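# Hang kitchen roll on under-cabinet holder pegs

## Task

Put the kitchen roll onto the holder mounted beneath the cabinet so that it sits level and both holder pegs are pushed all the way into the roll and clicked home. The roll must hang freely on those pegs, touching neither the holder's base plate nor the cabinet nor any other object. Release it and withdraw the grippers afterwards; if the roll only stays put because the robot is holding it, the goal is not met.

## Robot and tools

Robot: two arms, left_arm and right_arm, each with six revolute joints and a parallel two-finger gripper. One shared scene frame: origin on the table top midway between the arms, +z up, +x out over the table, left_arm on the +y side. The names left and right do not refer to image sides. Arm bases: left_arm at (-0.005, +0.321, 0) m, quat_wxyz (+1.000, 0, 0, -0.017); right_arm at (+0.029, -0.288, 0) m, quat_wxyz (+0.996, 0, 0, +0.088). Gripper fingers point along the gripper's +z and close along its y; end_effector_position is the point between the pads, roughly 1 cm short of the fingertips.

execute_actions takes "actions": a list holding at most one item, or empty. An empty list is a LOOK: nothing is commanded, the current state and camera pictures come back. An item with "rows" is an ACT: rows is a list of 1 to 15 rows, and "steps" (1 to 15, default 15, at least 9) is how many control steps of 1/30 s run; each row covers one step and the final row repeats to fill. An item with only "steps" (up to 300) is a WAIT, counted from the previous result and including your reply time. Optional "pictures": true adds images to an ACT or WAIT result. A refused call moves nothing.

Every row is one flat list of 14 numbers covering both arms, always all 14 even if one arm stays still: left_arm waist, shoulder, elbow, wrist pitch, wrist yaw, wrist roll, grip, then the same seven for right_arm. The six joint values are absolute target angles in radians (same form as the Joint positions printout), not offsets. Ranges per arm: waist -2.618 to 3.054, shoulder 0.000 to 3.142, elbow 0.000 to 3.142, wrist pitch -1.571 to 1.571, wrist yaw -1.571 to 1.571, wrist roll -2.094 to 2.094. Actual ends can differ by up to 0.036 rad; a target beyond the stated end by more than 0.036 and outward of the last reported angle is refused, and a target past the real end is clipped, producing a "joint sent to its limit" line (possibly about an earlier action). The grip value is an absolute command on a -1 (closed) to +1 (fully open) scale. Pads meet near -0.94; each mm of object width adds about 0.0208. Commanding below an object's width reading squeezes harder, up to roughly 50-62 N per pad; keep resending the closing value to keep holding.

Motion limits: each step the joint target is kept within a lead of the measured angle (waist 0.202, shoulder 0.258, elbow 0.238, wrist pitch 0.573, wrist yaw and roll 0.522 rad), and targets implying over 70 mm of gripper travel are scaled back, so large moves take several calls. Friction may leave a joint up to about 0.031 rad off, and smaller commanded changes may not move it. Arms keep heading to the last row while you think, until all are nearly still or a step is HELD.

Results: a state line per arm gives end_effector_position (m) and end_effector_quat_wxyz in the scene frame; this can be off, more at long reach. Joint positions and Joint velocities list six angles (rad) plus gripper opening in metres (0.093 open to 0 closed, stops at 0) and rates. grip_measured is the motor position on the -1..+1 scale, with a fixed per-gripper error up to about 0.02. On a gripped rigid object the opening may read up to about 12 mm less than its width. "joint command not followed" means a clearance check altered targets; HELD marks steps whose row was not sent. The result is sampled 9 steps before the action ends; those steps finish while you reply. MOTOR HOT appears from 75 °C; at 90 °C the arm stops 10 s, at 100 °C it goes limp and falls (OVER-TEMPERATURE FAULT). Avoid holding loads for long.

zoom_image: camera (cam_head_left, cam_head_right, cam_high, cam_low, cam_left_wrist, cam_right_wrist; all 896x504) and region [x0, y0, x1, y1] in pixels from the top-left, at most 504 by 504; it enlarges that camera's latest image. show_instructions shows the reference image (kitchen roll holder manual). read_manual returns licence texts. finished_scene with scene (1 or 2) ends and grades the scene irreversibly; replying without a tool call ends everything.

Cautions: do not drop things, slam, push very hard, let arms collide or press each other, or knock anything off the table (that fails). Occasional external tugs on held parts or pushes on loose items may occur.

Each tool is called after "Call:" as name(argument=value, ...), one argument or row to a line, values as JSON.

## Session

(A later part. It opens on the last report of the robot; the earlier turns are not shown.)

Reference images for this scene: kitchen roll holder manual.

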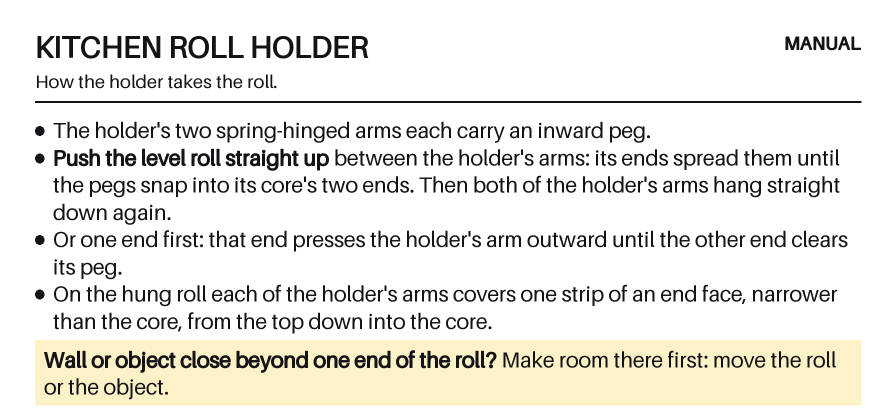

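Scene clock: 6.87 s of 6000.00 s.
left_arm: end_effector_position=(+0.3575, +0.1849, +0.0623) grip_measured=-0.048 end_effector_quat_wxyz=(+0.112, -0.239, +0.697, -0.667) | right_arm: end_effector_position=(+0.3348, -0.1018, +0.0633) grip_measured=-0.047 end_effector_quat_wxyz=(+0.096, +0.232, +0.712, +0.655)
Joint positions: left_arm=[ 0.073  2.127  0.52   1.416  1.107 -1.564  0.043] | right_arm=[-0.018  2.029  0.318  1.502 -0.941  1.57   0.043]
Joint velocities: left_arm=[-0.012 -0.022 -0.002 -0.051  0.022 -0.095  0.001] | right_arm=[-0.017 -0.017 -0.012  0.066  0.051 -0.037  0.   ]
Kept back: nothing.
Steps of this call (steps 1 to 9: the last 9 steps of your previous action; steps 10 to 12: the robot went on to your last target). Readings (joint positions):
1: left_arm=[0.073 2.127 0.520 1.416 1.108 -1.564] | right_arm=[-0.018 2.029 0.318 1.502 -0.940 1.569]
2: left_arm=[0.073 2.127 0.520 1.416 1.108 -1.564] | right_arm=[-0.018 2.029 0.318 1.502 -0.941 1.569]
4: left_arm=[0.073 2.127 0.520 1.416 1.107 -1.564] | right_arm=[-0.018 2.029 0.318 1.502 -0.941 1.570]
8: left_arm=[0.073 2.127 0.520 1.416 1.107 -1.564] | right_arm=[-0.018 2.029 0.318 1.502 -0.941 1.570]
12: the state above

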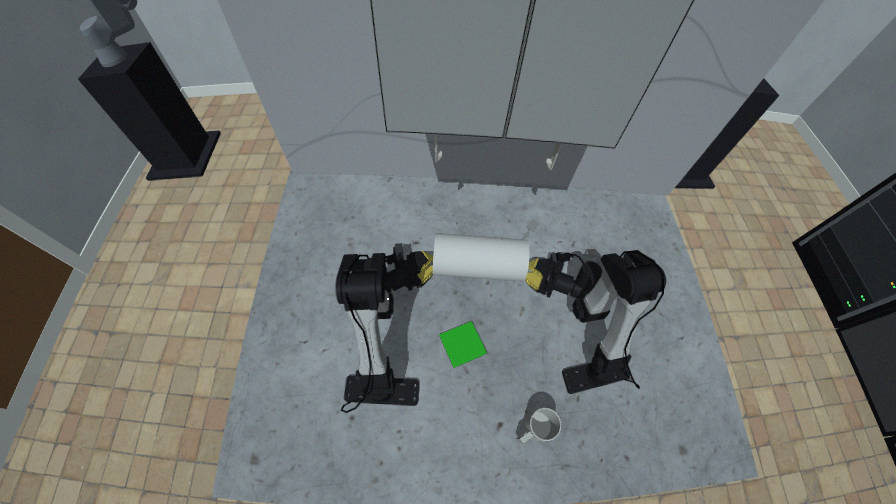

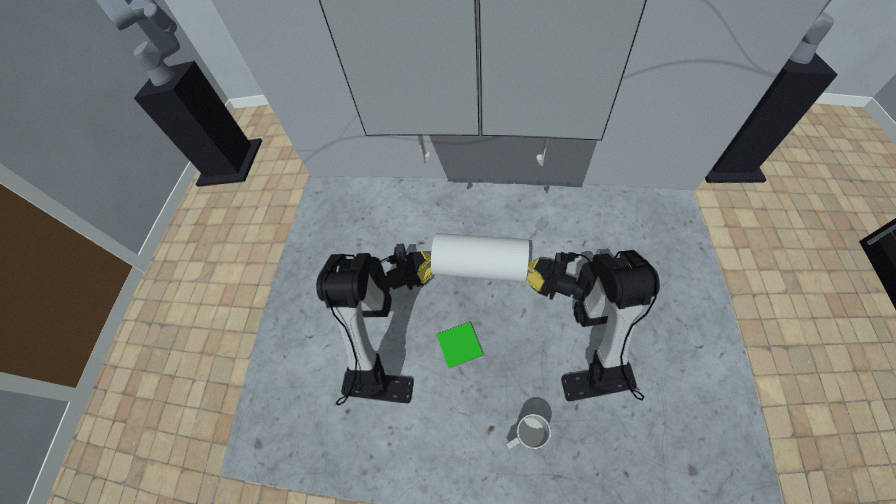

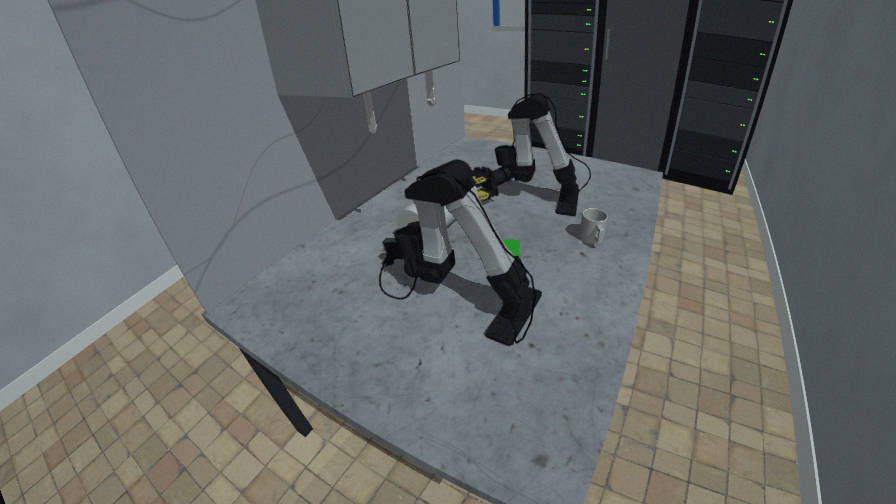

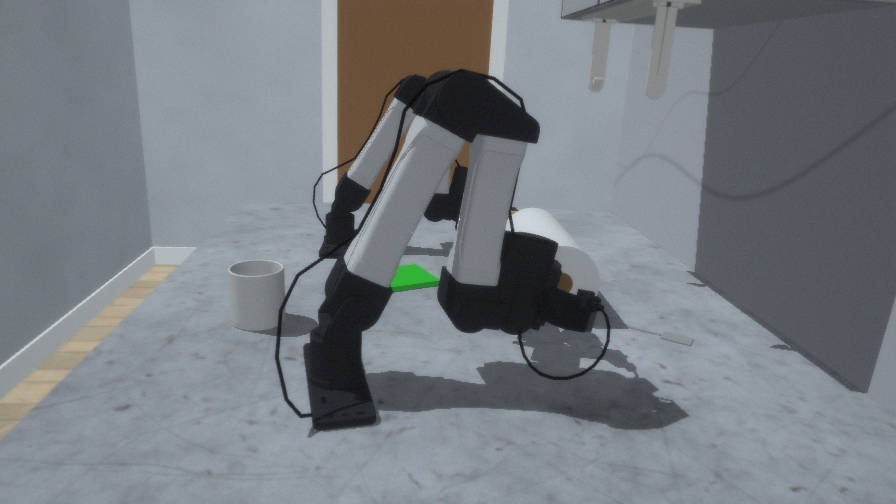

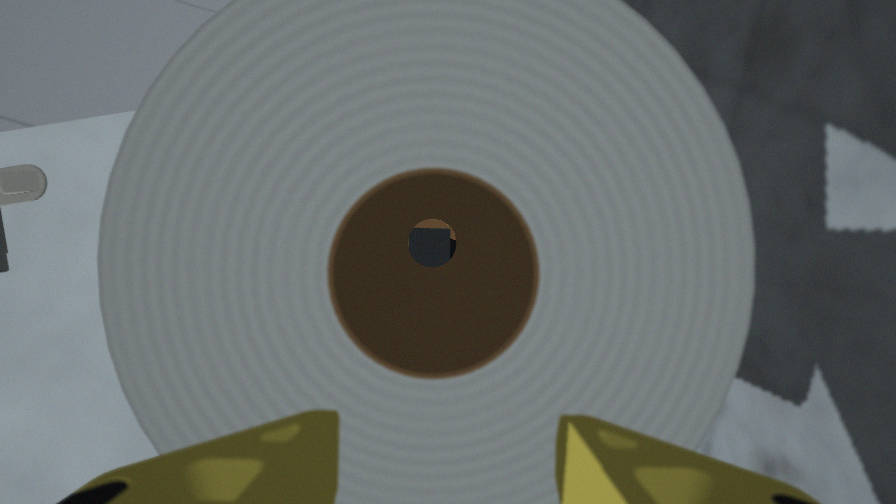

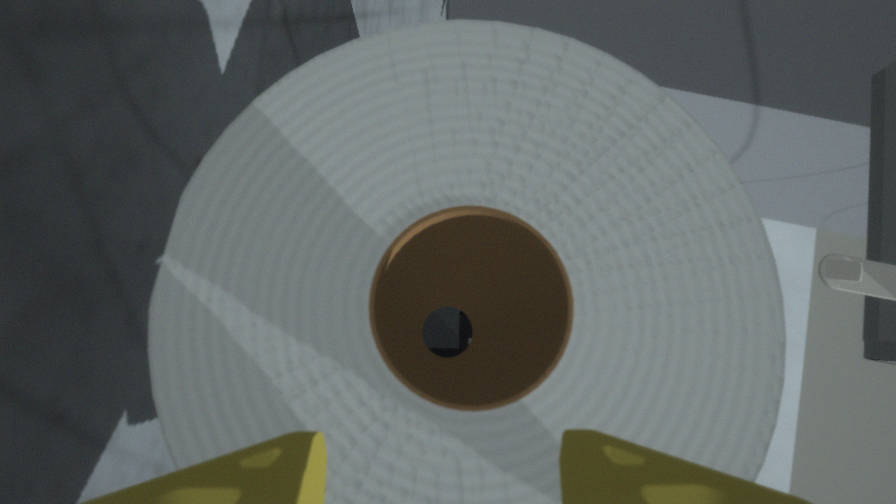

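Call:
execute_actions(
  actions=[
    {"rows":[[0,2.115,0.53,1.43,1.23,-1.57,-0.05,0.05,2.02,0.33,1.51,-1.04,1.57,-0.05],[0,2.115,0.53,1.43,1.23,-1.57,-0.05,0.05,2.02,0.33,1.51,-1.04,1.57,-0.05],[0,2.115,0.53,1.43,1.23,-1.57,-0.05,0.05,2.02,0.33,1.51,-1.04,1.57,-0.05],[-0.001,2.087,0.542,1.399,1.227,-1.57,-0.05,0.047,1.99,0.345,1.475,-1.042,1.57,-0.05],[-0.002,2.058,0.555,1.367,1.225,-1.57,-0.05,0.045,1.96,0.36,1.44,-1.043,1.57,-0.05],[-0.004,2.03,0.567,1.336,1.222,-1.57,-0.05,0.042,1.93,0.375,1.405,-1.045,1.57,-0.05],[-0.005,2.002,0.58,1.305,1.22,-1.57,-0.05,0.04,1.9,0.39,1.37,-1.047,1.57,-0.05],[-0.006,1.973,0.592,1.274,1.217,-1.57,-0.05,0.037,1.87,0.405,1.335,-1.048,1.57,-0.05],[-0.007,1.945,0.605,1.242,1.215,-1.57,-0.05,0.035,1.84,0.42,1.3,-1.05,1.57,-0.05],[-0.009,1.917,0.617,1.211,1.212,-1.57,-0.05,0.032,1.81,0.435,1.265,-1.052,1.57,-0.05],[-0.01,1.888,0.63,1.18,1.21,-1.57,-0.05,0.03,1.78,0.45,1.23,-1.053,1.57,-0.05],[-0.011,1.86,0.642,1.149,1.207,-1.57,-0.05,0.027,1.75,0.465,1.195,-1.055,1.57,-0.05],[-0.012,1.832,0.655,1.117,1.205,-1.57,-0.05,0.025,1.72,0.48,1.16,-1.057,1.57,-0.05],[-0.014,1.803,0.667,1.086,1.202,-1.57,-0.05,0.022,1.69,0.495,1.125,-1.058,1.57,-0.05],[-0.015,1.775,0.68,1.055,1.2,-1.57,-0.05,0.02,1.66,0.51,1.09,-1.06,1.57,-0.05]]},
  ],
)

Call:
execute_actions(
  actions=[
    {"rows":[[-0.016,1.773,0.711,1.029,1.2,-1.57,-0.05,0.018,1.658,0.541,1.065,-1.062,1.57,-0.05],[-0.018,1.771,0.742,1.003,1.198,-1.57,-0.05,0.016,1.656,0.572,1.039,-1.063,1.57,-0.05],[-0.019,1.769,0.773,0.977,1.196,-1.57,-0.05,0.014,1.654,0.603,1.014,-1.065,1.57,-0.05],[-0.02,1.767,0.804,0.951,1.195,-1.57,-0.05,0.012,1.652,0.634,0.989,-1.067,1.57,-0.05],[-0.022,1.765,0.835,0.925,1.193,-1.57,-0.05,0.01,1.65,0.665,0.963,-1.068,1.57,-0.05],[-0.023,1.763,0.866,0.899,1.192,-1.57,-0.05,0.008,1.648,0.696,0.938,-1.07,1.57,-0.05],[-0.024,1.761,0.897,0.873,1.19,-1.57,-0.05,0.006,1.646,0.727,0.913,-1.072,1.57,-0.05],[-0.026,1.759,0.928,0.847,1.189,-1.57,-0.05,0.004,1.644,0.758,0.887,-1.073,1.57,-0.05],[-0.027,1.757,0.959,0.821,1.188,-1.57,-0.05,0.002,1.642,0.789,0.862,-1.075,1.57,-0.05],[-0.028,1.755,0.99,0.795,1.187,-1.57,-0.05,0,1.64,0.82,0.837,-1.077,1.57,-0.05],[-0.03,1.753,1.021,0.769,1.185,-1.57,-0.05,-0.002,1.638,0.851,0.811,-1.078,1.57,-0.05],[-0.031,1.751,1.052,0.743,1.184,-1.57,-0.05,-0.004,1.636,0.882,0.786,-1.08,1.57,-0.05],[-0.032,1.749,1.083,0.717,1.183,-1.57,-0.05,-0.006,1.634,0.913,0.761,-1.082,1.57,-0.05],[-0.034,1.747,1.114,0.691,1.181,-1.57,-0.05,-0.008,1.632,0.944,0.735,-1.083,1.57,-0.05],[-0.035,1.745,1.145,0.665,1.18,-1.57,-0.05,-0.01,1.63,0.975,0.71,-1.085,1.57,-0.05]]},
  ],
)

Call:
execute_actions(
  actions=[
    {"steps":25},
  ],
  pictures=true,
)

Call:
zoom_image(
  camera="cam_head_right",
  region=[390, 125, 580, 220],
)

Call:
zoom_image(
  camera="cam_head_left",
  region=[400, 125, 590, 220],
)

Scene clock: 9.73 s of 6000.00 s.
left_arm: end_effector_position=(+0.3606, +0.1851, +0.0662) grip_measured=-0.048 end_effector_quat_wxyz=(+0.113, -0.245, +0.697, -0.665) | right_arm: end_effector_position=(+0.3334, -0.0996, +0.0689) grip_measured=-0.047 end_effector_quat_wxyz=(+0.091, +0.227, +0.713, +0.658)
Joint positions: left_arm=[ 0.07   2.101  0.525  1.378  1.094 -1.564  0.043] | right_arm=[-0.014  1.997  0.32   1.471 -0.953  1.573  0.043]
Joint velocities: left_arm=[-0.022 -0.462  0.159 -0.696 -0.168  0.037  0.002] | right_arm=[-0.002 -0.623  0.11  -0.667 -0.11  -0.022 -0.001]
Steps of this call (steps 1 to 15: the robot went on to your last target; steps 16 to 80: nothing new was sent; steps 81 to 86: the first 6 steps of this action). Readings (joint positions):
81: left_arm=[0.071 2.127 0.520 1.416 1.107 -1.564] | right_arm=[-0.016 2.029 0.318 1.503 -0.944 1.571]
82: left_arm=[0.071 2.127 0.520 1.416 1.104 -1.564] | right_arm=[-0.015 2.029 0.318 1.505 -0.945 1.571]
84: left_arm=[0.071 2.124 0.520 1.413 1.100 -1.564] | right_arm=[-0.014 2.026 0.318 1.503 -0.948 1.571]
86: the state above

Scene clock: 10.23 s of 6000.00 s.
left_arm: end_effector_position=(+0.4183, +0.1871, +0.2011) grip_measured=-0.048 end_effector_quat_wxyz=(+0.199, -0.187, +0.680, -0.680) | right_arm: end_effector_position=(+0.3912, -0.0954, +0.1949) grip_measured=-0.047 end_effector_quat_wxyz=(+0.157, +0.153, +0.689, +0.691)
Joint positions: left_arm=[ 0.06   1.787  0.796  1.002  1.044 -1.564  0.043] | right_arm=[-0.037  1.667  0.616  1.06  -0.991  1.574  0.043]
Joint velocities: left_arm=[-0.032 -0.022  0.872 -0.799 -0.037  0.007 -0.   ] | right_arm=[-0.1   -0.012  0.882 -0.857 -0.051 -0.051  0.001]
Steps of this call (steps 1 to 9: the last 9 steps of your previous action; steps 10 to 15: the first 6 steps of this action). Readings (joint positions):
10: left_arm=[0.065 1.820 0.656 1.130 1.052 -1.564] | right_arm=[-0.023 1.700 0.471 1.196 -0.979 1.574]
11: left_arm=[0.064 1.802 0.678 1.106 1.050 -1.564] | right_arm=[-0.026 1.683 0.494 1.170 -0.983 1.574]
13: left_arm=[0.062 1.789 0.735 1.056 1.047 -1.564] | right_arm=[-0.032 1.668 0.553 1.116 -0.987 1.574]
15: the state above

Scene clock: 11.07 s of 6000.00 s.
left_arm: end_effector_position=(+0.4586, +0.1827, +0.2822) grip_measured=-0.048 end_effector_quat_wxyz=(+0.203, -0.180, +0.679, -0.683) | right_arm: end_effector_position=(+0.4403, -0.0996, +0.2750) grip_measured=-0.047 end_effector_quat_wxyz=(+0.169, +0.149, +0.685, +0.693)
Joint positions: left_arm=[ 0.047  1.756  1.129  0.655  1.037 -1.565  0.043] | right_arm=[-0.066  1.637  0.957  0.713 -1.007  1.574  0.043]
Joint velocities: left_arm=[-0.012  0.007  0.007 -0.022  0.007 -0.051  0.001] | right_arm=[-0.007 -0.007  0.002 -0.007  0.007 -0.081 -0.   ]
Kept back: nothing.
Steps of this call (steps 1 to 9: the last 9 steps of your previous action; steps 10 to 25: the robot went on to your last target). Readings (joint positions):
1: left_arm=[0.060 1.787 0.826 0.974 1.042 -1.564] | right_arm=[-0.040 1.667 0.647 1.031 -0.992 1.574]
2: left_arm=[0.058 1.787 0.856 0.945 1.042 -1.564] | right_arm=[-0.042 1.667 0.677 1.003 -0.994 1.574]
4: left_arm=[0.057 1.787 0.916 0.890 1.040 -1.564] | right_arm=[-0.048 1.667 0.739 0.947 -0.997 1.574]
8: left_arm=[0.052 1.785 1.037 0.782 1.038 -1.565] | right_arm=[-0.058 1.661 0.862 0.837 -1.002 1.574]
25: the state above

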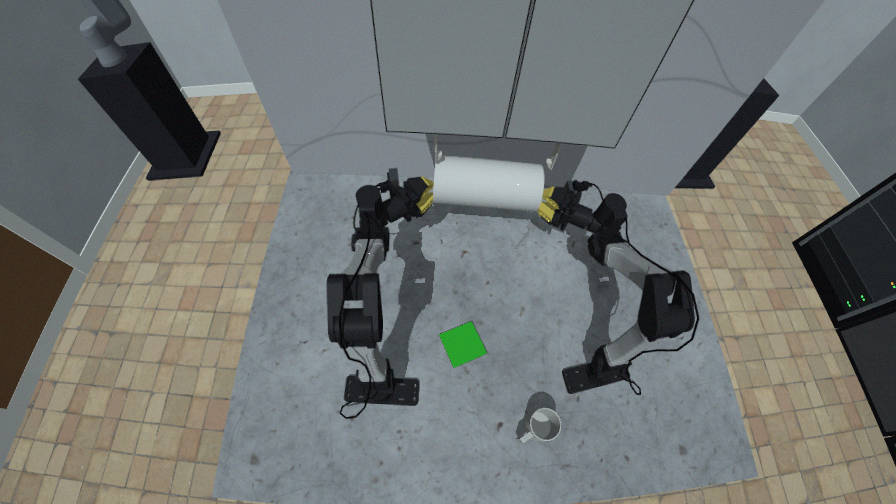

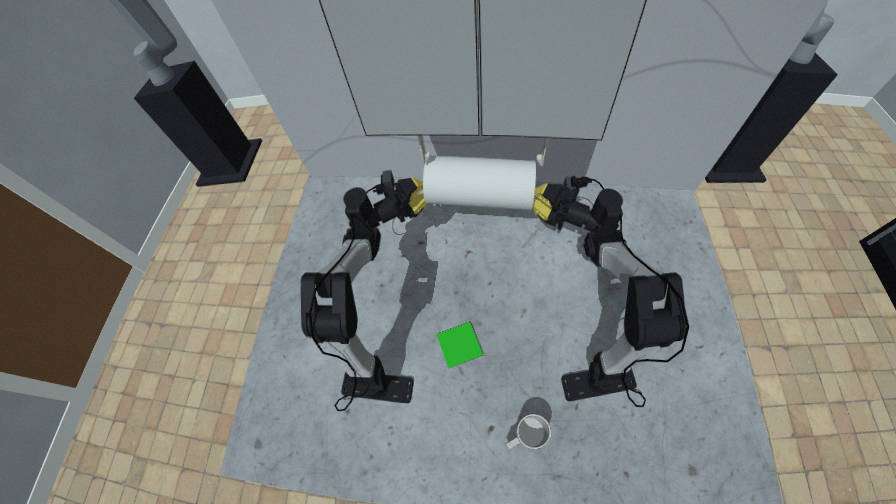

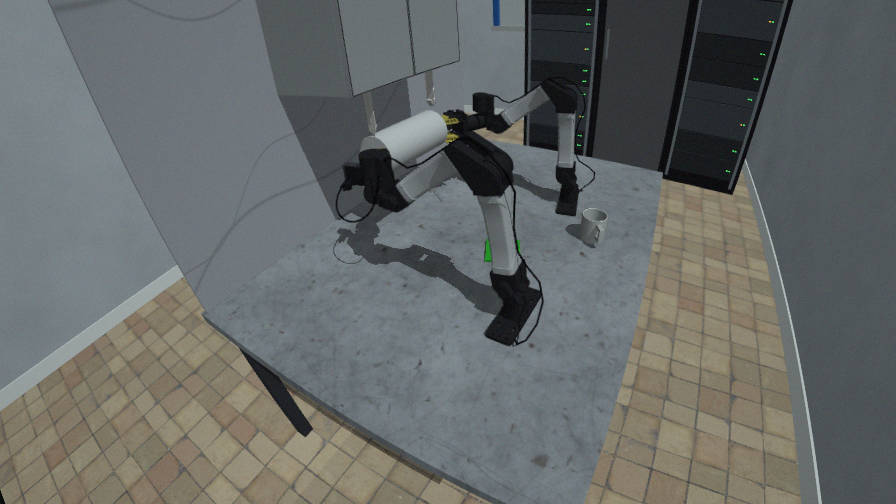

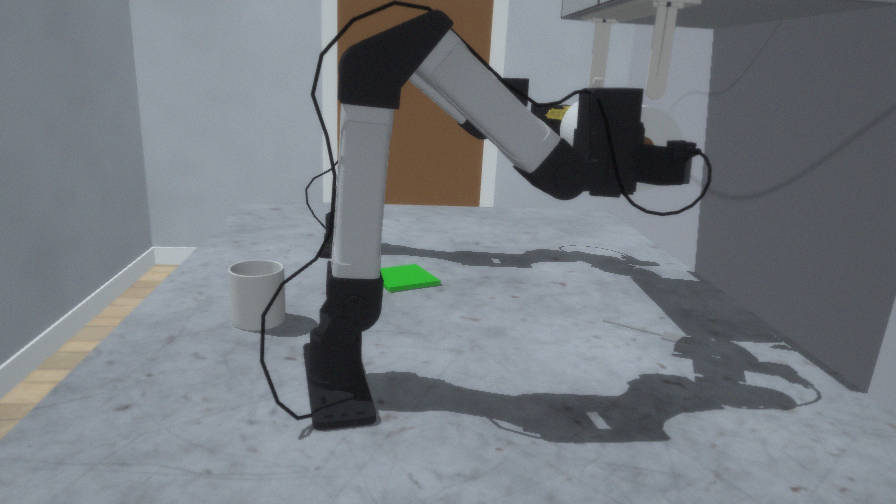

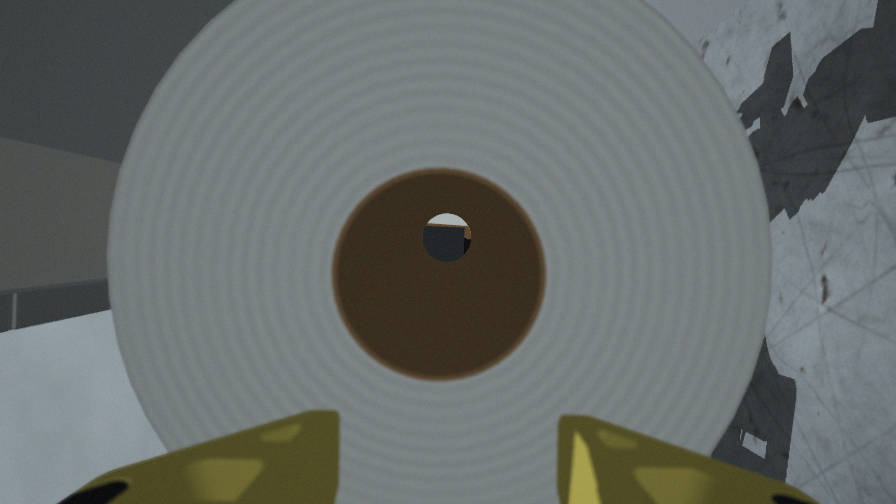

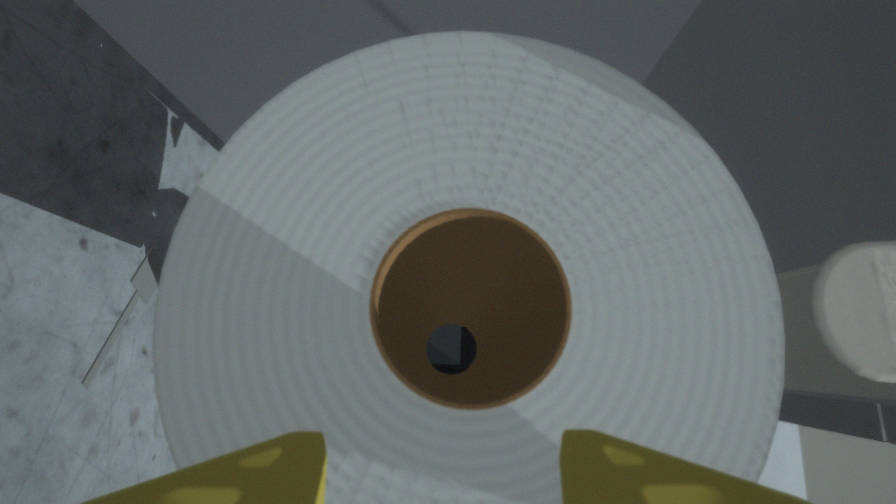

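Region (390, 125, 580, 220) of cam_head_right's 896x504 image, scaled by 2.653, with more detail than that image has.

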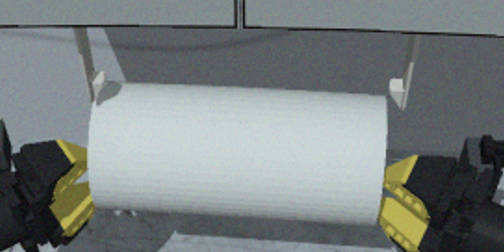

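Region (400, 125, 590, 220) of cam_head_left's 896x504 image, scaled by 2.653, with more detail than that image has.

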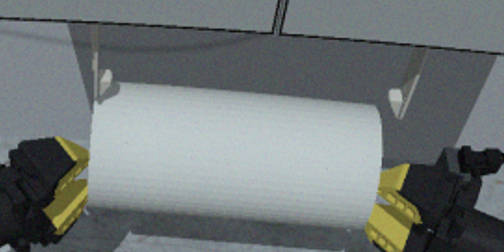

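Call:
execute_actions(
  actions=[
    {"rows":[[-0.05,1.745,1.145,0.665,1.18,-1.57,-0.05,-0.022,1.63,0.975,0.71,-1.085,1.57,-0.05],[-0.06,1.745,1.145,0.665,1.18,-1.57,-0.05,-0.032,1.63,0.975,0.71,-1.085,1.57,-0.05],[-0.066,1.745,1.145,0.665,1.18,-1.57,-0.05,-0.038,1.63,0.975,0.71,-1.085,1.57,-0.05],[-0.066,1.745,1.145,0.665,1.18,-1.57,-0.05,-0.038,1.63,0.975,0.71,-1.085,1.57,-0.05],[-0.066,1.745,1.145,0.665,1.18,-1.57,-0.05,-0.038,1.63,0.975,0.71,-1.085,1.57,-0.05],[-0.066,1.745,1.145,0.665,1.18,-1.57,-0.05,-0.038,1.63,0.975,0.71,-1.085,1.57,-0.05],[-0.066,1.745,1.185,0.635,1.18,-1.57,-0.05,-0.038,1.63,1.02,0.675,-1.085,1.57,-0.05]]},
  ],
)

Call:
execute_actions(
  actions=[
    {"steps":20},
  ],
  pictures=true,
)

Call:
zoom_image(
  camera="cam_head_right",
  region=[390, 125, 580, 220],
)

Scene clock: 11.87 s of 6000.00 s.
left_arm: end_effector_position=(+0.4548, +0.1702, +0.2816) grip_measured=-0.048 end_effector_quat_wxyz=(+0.192, -0.172, +0.681, -0.685) | right_arm: end_effector_position=(+0.4460, -0.1127, +0.2745) grip_measured=-0.047 end_effector_quat_wxyz=(+0.178, +0.161, +0.683, +0.690)
Joint positions: left_arm=[ 0.02   1.756  1.129  0.651  1.036 -1.565  0.043] | right_arm=[-0.098  1.637  0.957  0.71  -1.008  1.574  0.043]
Joint velocities: left_arm=[-0.134 -0.002  0.007 -0.022  0.007 -0.081  0.001] | right_arm=[-0.125  0.007  0.012 -0.066 -0.037 -0.007 -0.001]
Steps of this call (steps 1 to 18: the robot went on to your last target; steps 19 to 24: the first 6 steps of this action). Readings (joint positions):
19: left_arm=[0.046 1.756 1.129 0.651 1.036 -1.565] | right_arm=[-0.067 1.637 0.957 0.710 -1.008 1.574]
20: left_arm=[0.043 1.756 1.129 0.651 1.036 -1.565] | right_arm=[-0.071 1.637 0.957 0.710 -1.009 1.574]
22: left_arm=[0.031 1.756 1.129 0.651 1.036 -1.565] | right_arm=[-0.085 1.637 0.957 0.710 -1.010 1.574]
24: the state above

Scene clock: 12.53 s of 6000.00 s.
left_arm: end_effector_position=(+0.4561, +0.1678, +0.2890) grip_measured=-0.048 end_effector_quat_wxyz=(+0.190, -0.168, +0.682, -0.686) | right_arm: end_effector_position=(+0.4522, -0.1152, +0.2839) grip_measured=-0.047 end_effector_quat_wxyz=(+0.184, +0.164, +0.681, +0.689)
Joint positions: left_arm=[ 0.016  1.756  1.159  0.623  1.042 -1.565  0.043] | right_arm=[-0.103  1.637  0.996  0.673 -1.     1.574  0.043]
Joint velocities: left_arm=[-0.002 -0.002  0.007 -0.037 -0.007 -0.037 -0.   ] | right_arm=[-0.002 -0.017  0.002 -0.007  0.022 -0.007 -0.001]
Kept back: nothing.
Steps of this call (steps 1 to 9: the last 9 steps of your previous action; steps 10 to 20: the robot went on to your last target). Readings (joint positions):
1: left_arm=[0.017 1.756 1.133 0.644 1.038 -1.565] | right_arm=[-0.101 1.637 0.962 0.702 -1.007 1.574]
2: left_arm=[0.016 1.756 1.139 0.635 1.039 -1.565] | right_arm=[-0.103 1.637 0.971 0.692 -1.005 1.574]
4: left_arm=[0.016 1.756 1.151 0.631 1.040 -1.565] | right_arm=[-0.103 1.637 0.987 0.685 -1.004 1.574]
8: left_arm=[0.016 1.756 1.159 0.631 1.041 -1.565] | right_arm=[-0.103 1.637 0.996 0.682 -1.002 1.574]
20: the state above

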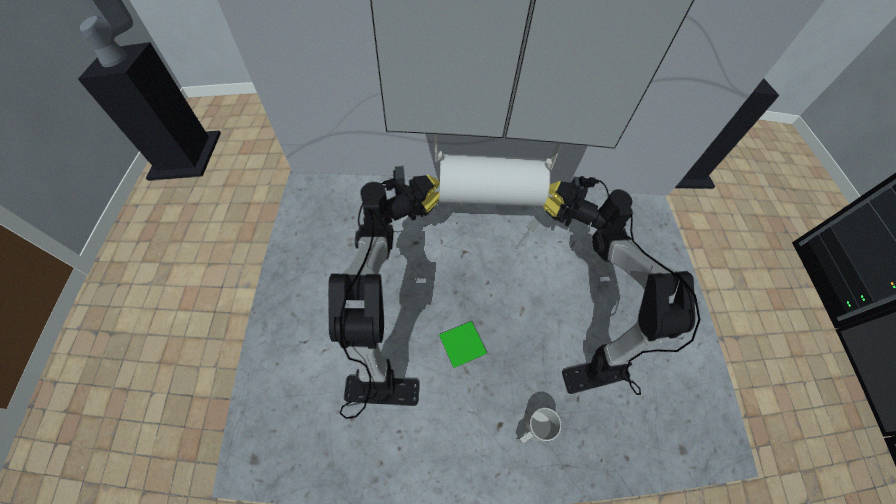

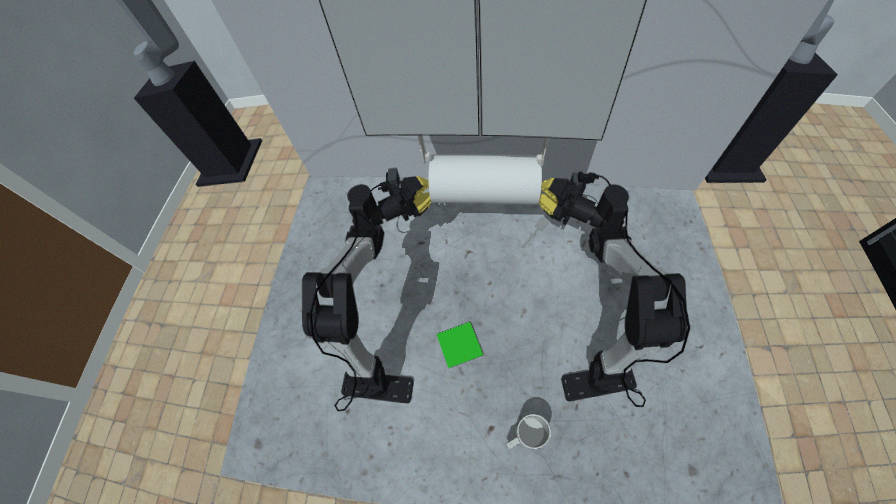

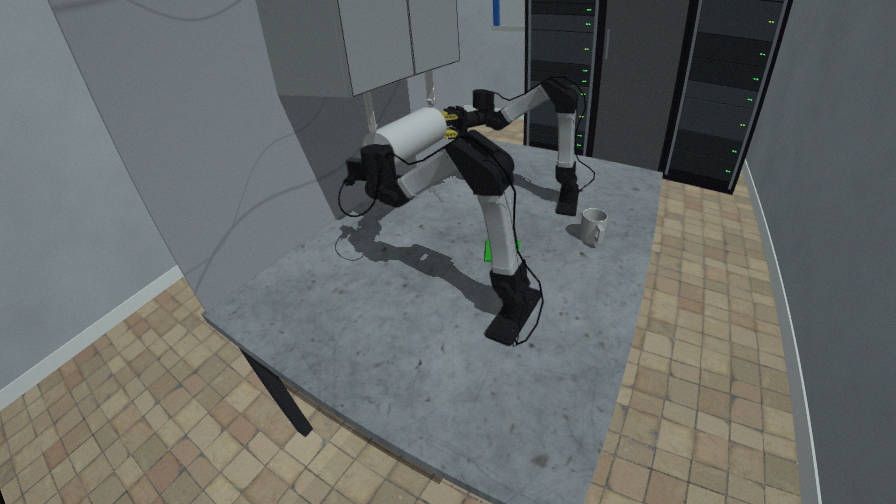

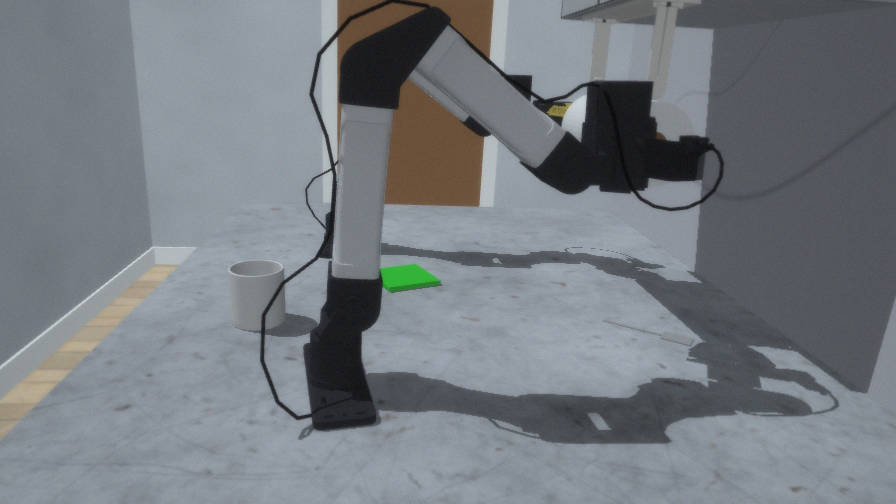

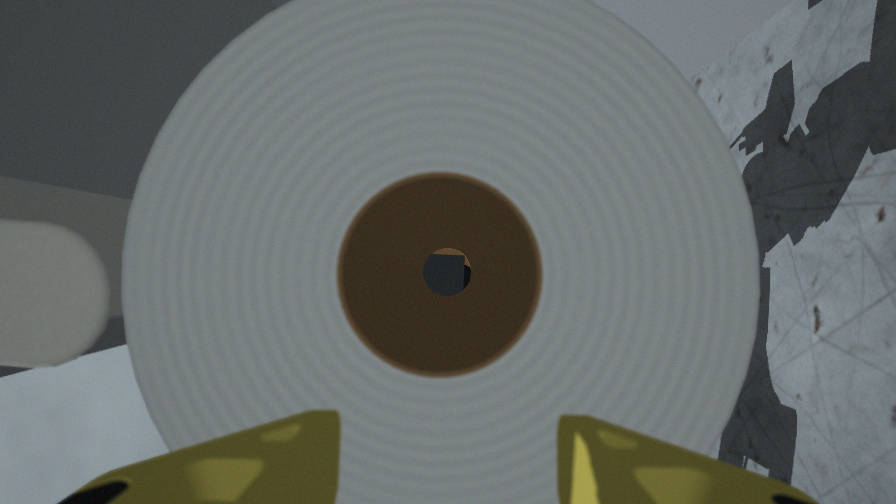

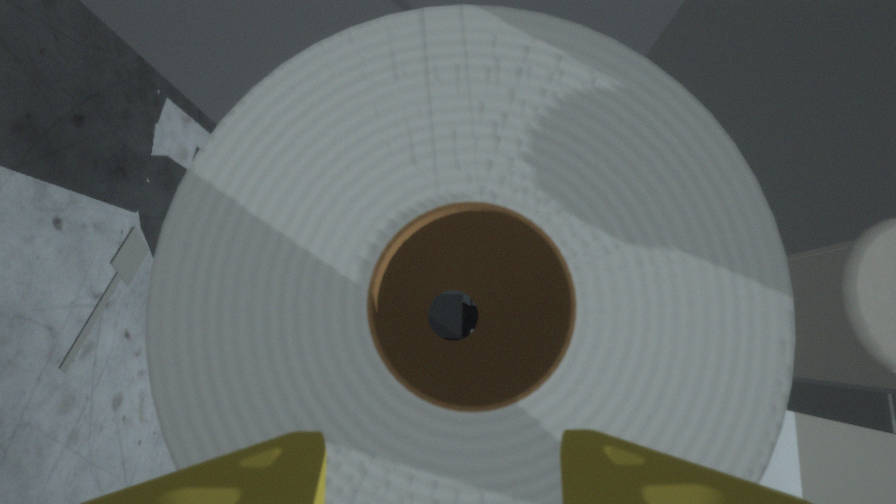

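Region (390, 125, 580, 220) of cam_head_right's 896x504 image, scaled by 2.653, with more detail than that image has.

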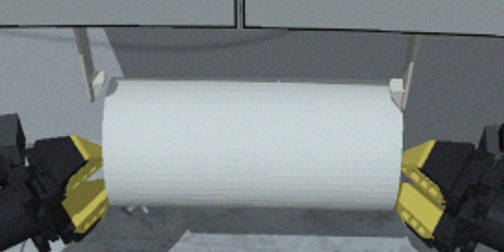

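Call:
execute_actions(
  actions=[
    {"rows":[[-0.058,1.745,1.185,0.635,1.2,-1.57,-0.05,-0.02,1.63,1.02,0.675,-1.11,1.57,-0.05],[-0.058,1.745,1.185,0.635,1.2,-1.57,-0.05,-0.008,1.63,1.02,0.675,-1.11,1.57,-0.05]],"steps":12},
  ],
)

Call:
execute_actions(
  actions=[
    {"steps":12},
  ],
)

Scene clock: 13.10 s of 6000.00 s.
left_arm: end_effector_position=(+0.4555, +0.1679, +0.2888) grip_measured=-0.048 end_effector_quat_wxyz=(+0.188, -0.167, +0.683, -0.686) | right_arm: end_effector_position=(+0.4516, -0.1143, +0.2839) grip_measured=-0.047 end_effector_quat_wxyz=(+0.182, +0.163, +0.682, +0.689)
Joint positions: left_arm=[ 0.017  1.756  1.159  0.622  1.047 -1.565  0.043] | right_arm=[-0.101  1.637  0.996  0.673 -1.002  1.574  0.043]
Joint velocities: left_arm=[ 0.042 -0.007 -0.002  0.051 -0.007 -0.081  0.   ] | right_arm=[ 0.037 -0.007 -0.007 -0.066  0.037 -0.081 -0.001]
Steps of this call (steps 1 to 14: the robot went on to your last target; steps 15 to 17: the first 3 steps of this action). Readings (joint positions):
15: left_arm=[0.016 1.756 1.159 0.623 1.044 -1.565] | right_arm=[-0.103 1.637 0.996 0.673 -1.001 1.574]
16: left_arm=[0.016 1.756 1.159 0.622 1.047 -1.565] | right_arm=[-0.102 1.637 0.996 0.673 -1.002 1.574]
17: the state above

Scene clock: 13.50 s of 6000.00 s.
left_arm: end_effector_position=(+0.4562, +0.1703, +0.2888) grip_measured=-0.048 end_effector_quat_wxyz=(+0.190, -0.168, +0.682, -0.686) | right_arm: end_effector_position=(+0.4503, -0.1117, +0.2838) grip_measured=-0.047 end_effector_quat_wxyz=(+0.180, +0.161, +0.682, +0.690)
Joint positions: left_arm=[ 0.022  1.756  1.159  0.622  1.048 -1.565  0.043] | right_arm=[-0.095  1.637  0.996  0.673 -1.004  1.574  0.043]
Joint velocities: left_arm=[ 0.002  0.002 -0.002 -0.022 -0.007 -0.051 -0.001] | right_arm=[-0.027 -0.017 -0.002 -0.095  0.066 -0.022 -0.001]
Kept back: nothing.
Steps of this call (steps 1 to 9: the last 9 steps of your previous action; steps 10 to 12: the robot went on to your last target). Readings (joint positions):
1: left_arm=[0.018 1.756 1.159 0.622 1.048 -1.565] | right_arm=[-0.099 1.637 0.996 0.673 -1.002 1.574]
2: left_arm=[0.020 1.756 1.159 0.622 1.048 -1.565] | right_arm=[-0.098 1.637 0.996 0.673 -1.002 1.574]
4: left_arm=[0.022 1.756 1.159 0.622 1.048 -1.565] | right_arm=[-0.096 1.637 0.996 0.673 -1.003 1.574]
8: left_arm=[0.022 1.756 1.159 0.622 1.048 -1.565] | right_arm=[-0.095 1.637 0.996 0.673 -1.004 1.574]
12: the state above

Call:
execute_actions(
  actions=[
    {"rows":[[-0.055,1.74,1.197,0.628,1.2,-1.57,-0.05,-0.004,1.62,1.025,0.667,-1.11,1.57,-0.05],[-0.055,1.736,1.208,0.62,1.2,-1.57,-0.05,-0.004,1.612,1.035,0.658,-1.11,1.57,-0.05],[-0.055,1.732,1.22,0.613,1.2,-1.57,-0.05,-0.004,1.605,1.045,0.65,-1.11,1.57,-0.05],[-0.055,1.728,1.231,0.605,1.2,-1.57,-0.05,-0.004,1.598,1.055,0.641,-1.11,1.57,-0.05],[-0.055,1.724,1.243,0.598,1.2,-1.57,-0.05,-0.004,1.591,1.065,0.633,-1.11,1.57,-0.05],[-0.055,1.72,1.254,0.59,1.2,-1.57,-0.05,-0.004,1.584,1.075,0.624,-1.11,1.57,-0.05],[-0.055,1.716,1.266,0.583,1.2,-1.57,-0.05,-0.004,1.577,1.085,0.616,-1.11,1.57,-0.05],[-0.055,1.712,1.277,0.575,1.2,-1.57,-0.05,-0.004,1.57,1.095,0.607,-1.11,1.57,-0.05],[-0.055,1.708,1.289,0.568,1.2,-1.57,-0.05,-0.004,1.563,1.105,0.599,-1.11,1.57,-0.05],[-0.055,1.705,1.3,0.56,1.2,-1.57,-0.05,-0.004,1.555,1.115,0.59,-1.11,1.57,-0.05]]},
  ],
)

Call:
execute_actions(
  actions=[
    {"steps":20},
  ],
  pictures=true,
)

Scene clock: 14.30 s of 6000.00 s.
left_arm: end_effector_position=(+0.4599, +0.1714, +0.3004) grip_measured=-0.048 end_effector_quat_wxyz=(+0.194, -0.166, +0.681, -0.686) | right_arm: end_effector_position=(+0.4501, -0.1105, +0.2940) grip_measured=-0.047 end_effector_quat_wxyz=(+0.180, +0.158, +0.682, +0.691)
Joint positions: left_arm=[ 0.025  1.756  1.201  0.59   1.048 -1.565  0.043] | right_arm=[-0.093  1.625  1.024  0.638 -1.005  1.574  0.043]
Joint velocities: left_arm=[ 0.032 -0.002  0.349 -0.168 -0.022  0.007  0.001] | right_arm=[ 0.037 -0.217  0.286 -0.183  0.007  0.007 -0.001]
Steps of this call (steps 1 to 15: the robot went on to your last target; steps 16 to 18: nothing new was sent; steps 19 to 24: the first 6 steps of this action). Readings (joint positions):
19: left_arm=[0.022 1.756 1.159 0.622 1.048 -1.565] | right_arm=[-0.095 1.637 0.996 0.671 -1.004 1.574]
20: left_arm=[0.023 1.756 1.162 0.617 1.048 -1.565] | right_arm=[-0.095 1.637 0.998 0.668 -1.004 1.574]
22: left_arm=[0.024 1.756 1.177 0.602 1.048 -1.565] | right_arm=[-0.094 1.635 1.008 0.655 -1.005 1.574]
24: the state above

Scene clock: 14.97 s of 6000.00 s.
left_arm: end_effector_position=(+0.4622, +0.1726, +0.3147) grip_measured=-0.048 end_effector_quat_wxyz=(+0.187, -0.174, +0.682, -0.685) | right_arm: end_effector_position=(+0.4456, -0.1085, +0.3107) grip_measured=-0.047 end_effector_quat_wxyz=(+0.170, +0.161, +0.685, +0.690)
Joint positions: left_arm=[ 0.028  1.746  1.258  0.506  1.049 -1.57   0.043] | right_arm=[-0.088  1.589  1.07   0.535 -1.011  1.574  0.043]
Joint velocities: left_arm=[-0.007  0.007 -0.017 -0.022 -0.022 -0.007 -0.001] | right_arm=[-0.017 -0.002  0.002 -0.007  0.037 -0.022 -0.   ]
Kept back: nothing.
Steps of this call (steps 1 to 9: the last 9 steps of your previous action; steps 10 to 20: the robot went on to your last target). Readings (joint positions):
1: left_arm=[0.026 1.755 1.214 0.585 1.048 -1.565] | right_arm=[-0.091 1.617 1.034 0.629 -1.006 1.574]
2: left_arm=[0.027 1.753 1.226 0.575 1.048 -1.566] | right_arm=[-0.090 1.610 1.043 0.616 -1.007 1.574]
4: left_arm=[0.028 1.749 1.243 0.548 1.048 -1.568] | right_arm=[-0.088 1.598 1.057 0.585 -1.009 1.574]
8: left_arm=[0.028 1.747 1.256 0.517 1.049 -1.570] | right_arm=[-0.088 1.591 1.067 0.548 -1.010 1.574]
20: the state above

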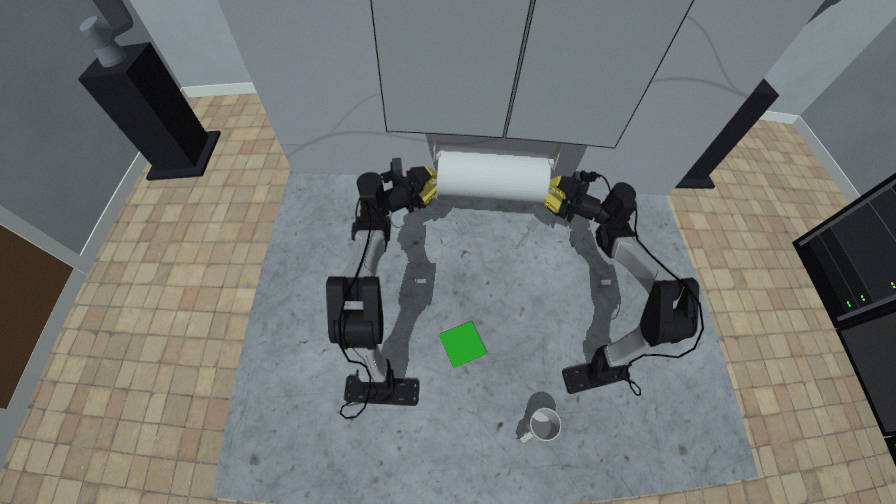

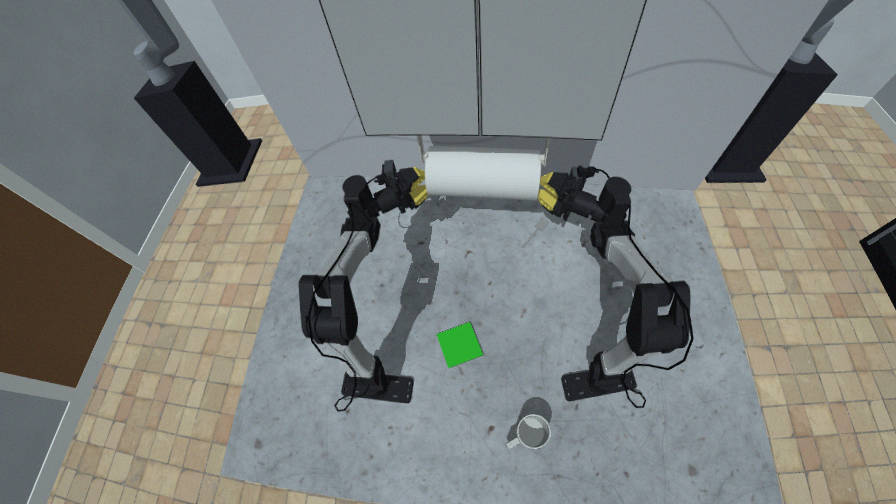

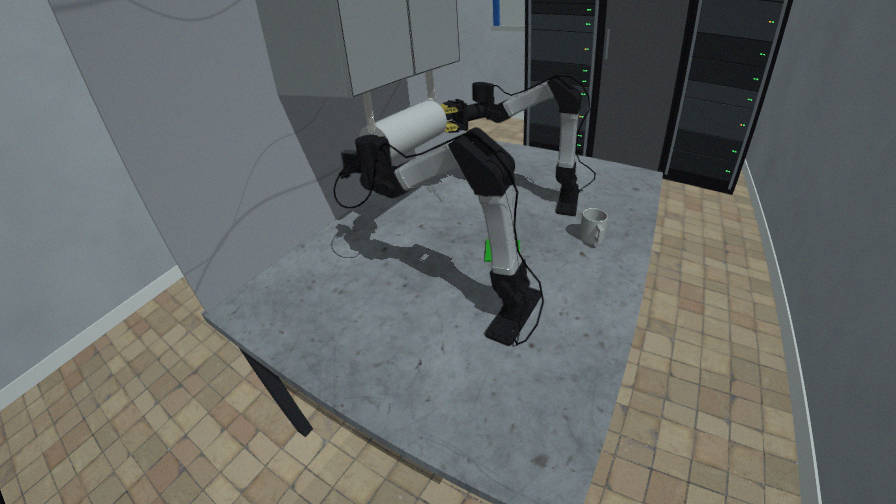

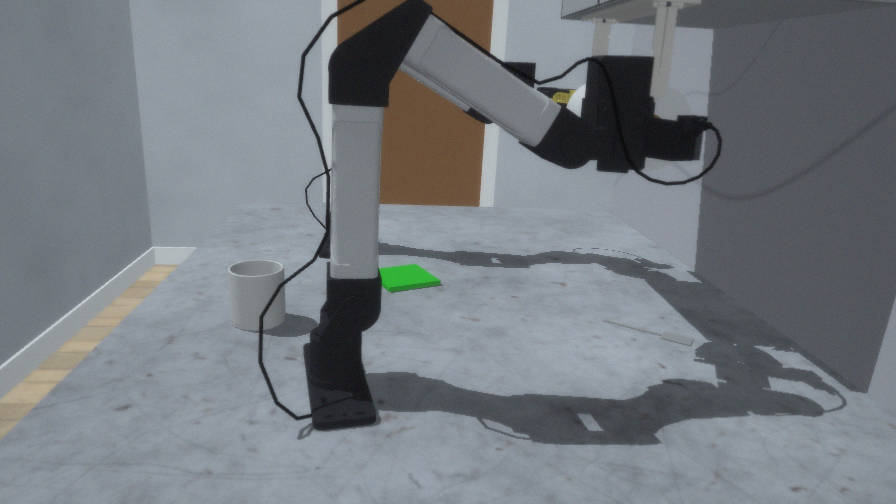

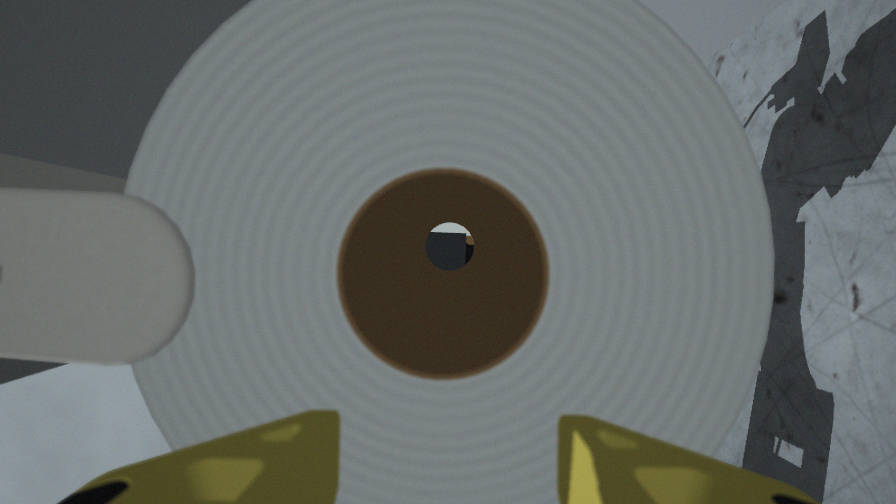

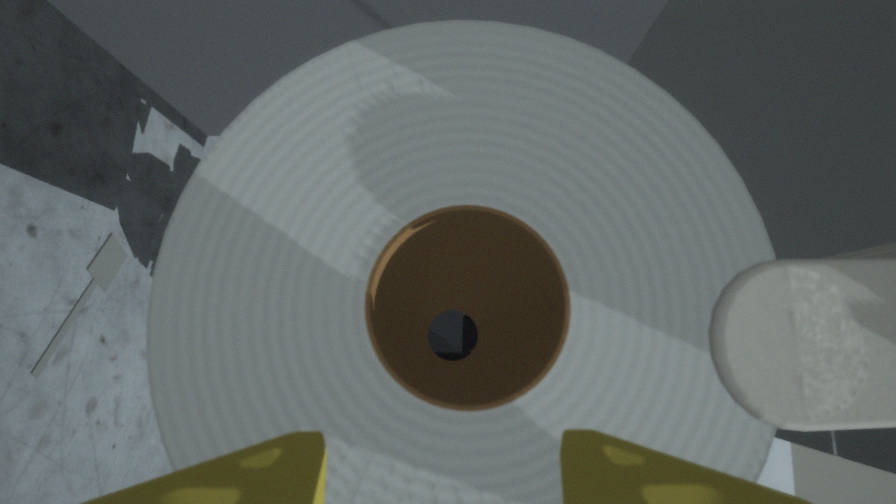

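Call:
execute_actions(
  actions=[
    {"rows":[[-0.07,1.695,1.3,0.56,1.2,-1.57,-0.05,-0.02,1.55,1.115,0.59,-1.11,1.57,-0.05],[-0.085,1.685,1.3,0.55,1.2,-1.57,-0.05,-0.03,1.55,1.115,0.59,-1.11,1.57,-0.05],[-0.095,1.68,1.3,0.54,1.2,-1.57,-0.05,-0.04,1.545,1.115,0.59,-1.11,1.57,-0.05]]},
  ],
)

Call:
execute_actions(
  actions=[
    {"steps":18},
  ],
)

Scene clock: 15.57 s of 6000.00 s.
left_arm: end_effector_position=(+0.4597, +0.1678, +0.3162) grip_measured=-0.048 end_effector_quat_wxyz=(+0.182, -0.178, +0.683, -0.684) | right_arm: end_effector_position=(+0.4449, -0.1134, +0.3118) grip_measured=-0.047 end_effector_quat_wxyz=(+0.169, +0.163, +0.686, +0.689)
Joint positions: left_arm=[ 0.015  1.733  1.258  0.48   1.037 -1.57   0.043] | right_arm=[-0.102  1.581  1.07   0.524 -1.023  1.575  0.043]
Joint velocities: left_arm=[-0.076 -0.037  0.002 -0.066 -0.125  0.022 -0.   ] | right_arm=[-0.066 -0.032 -0.002 -0.066 -0.037 -0.007  0.   ]
Steps of this call (steps 1 to 12: the robot went on to your last target; steps 13 to 18: the first 6 steps of this action). Readings (joint positions):
13: left_arm=[0.028 1.744 1.258 0.505 1.049 -1.570] | right_arm=[-0.088 1.588 1.070 0.535 -1.011 1.574]
14: left_arm=[0.027 1.742 1.258 0.501 1.048 -1.570] | right_arm=[-0.090 1.587 1.070 0.534 -1.012 1.574]
16: left_arm=[0.022 1.736 1.258 0.488 1.044 -1.570] | right_arm=[-0.096 1.584 1.070 0.529 -1.017 1.575]
18: the state above

Scene clock: 16.17 s of 6000.00 s.
left_arm: end_effector_position=(+0.4588, +0.1670, +0.3177) grip_measured=-0.048 end_effector_quat_wxyz=(+0.183, -0.180, +0.683, -0.684) | right_arm: end_effector_position=(+0.4447, -0.1143, +0.3117) grip_measured=-0.047 end_effector_quat_wxyz=(+0.168, +0.164, +0.686, +0.689)
Joint positions: left_arm=[ 0.012  1.727  1.258  0.473  1.032 -1.57   0.043] | right_arm=[-0.105  1.581  1.07   0.521 -1.026  1.576  0.043]
Joint velocities: left_arm=[ 0.002 -0.022 -0.002 -0.051 -0.037 -0.022  0.   ] | right_arm=[ 0.012 -0.007 -0.002 -0.022 -0.051 -0.022 -0.001]
Kept back: nothing.
Steps of this call (steps 1 to 9: the last 9 steps of your previous action; steps 10 to 15: the robot went on to your last target; steps 16 to 18: nothing new was sent). Readings (joint positions):
1: left_arm=[0.013 1.732 1.258 0.478 1.035 -1.570] | right_arm=[-0.104 1.581 1.070 0.522 -1.024 1.575]
2: left_arm=[0.013 1.730 1.258 0.478 1.034 -1.570] | right_arm=[-0.105 1.581 1.070 0.522 -1.025 1.575]
4: left_arm=[0.012 1.728 1.258 0.475 1.032 -1.570] | right_arm=[-0.105 1.581 1.070 0.521 -1.026 1.575]
8: left_arm=[0.012 1.727 1.258 0.473 1.032 -1.570] | right_arm=[-0.105 1.581 1.070 0.521 -1.026 1.576]
18: the state above
All arms were judged still, so your last target was given up. Only a new action makes them travel on or press farther. Fingers that are still opening or closing keep moving.


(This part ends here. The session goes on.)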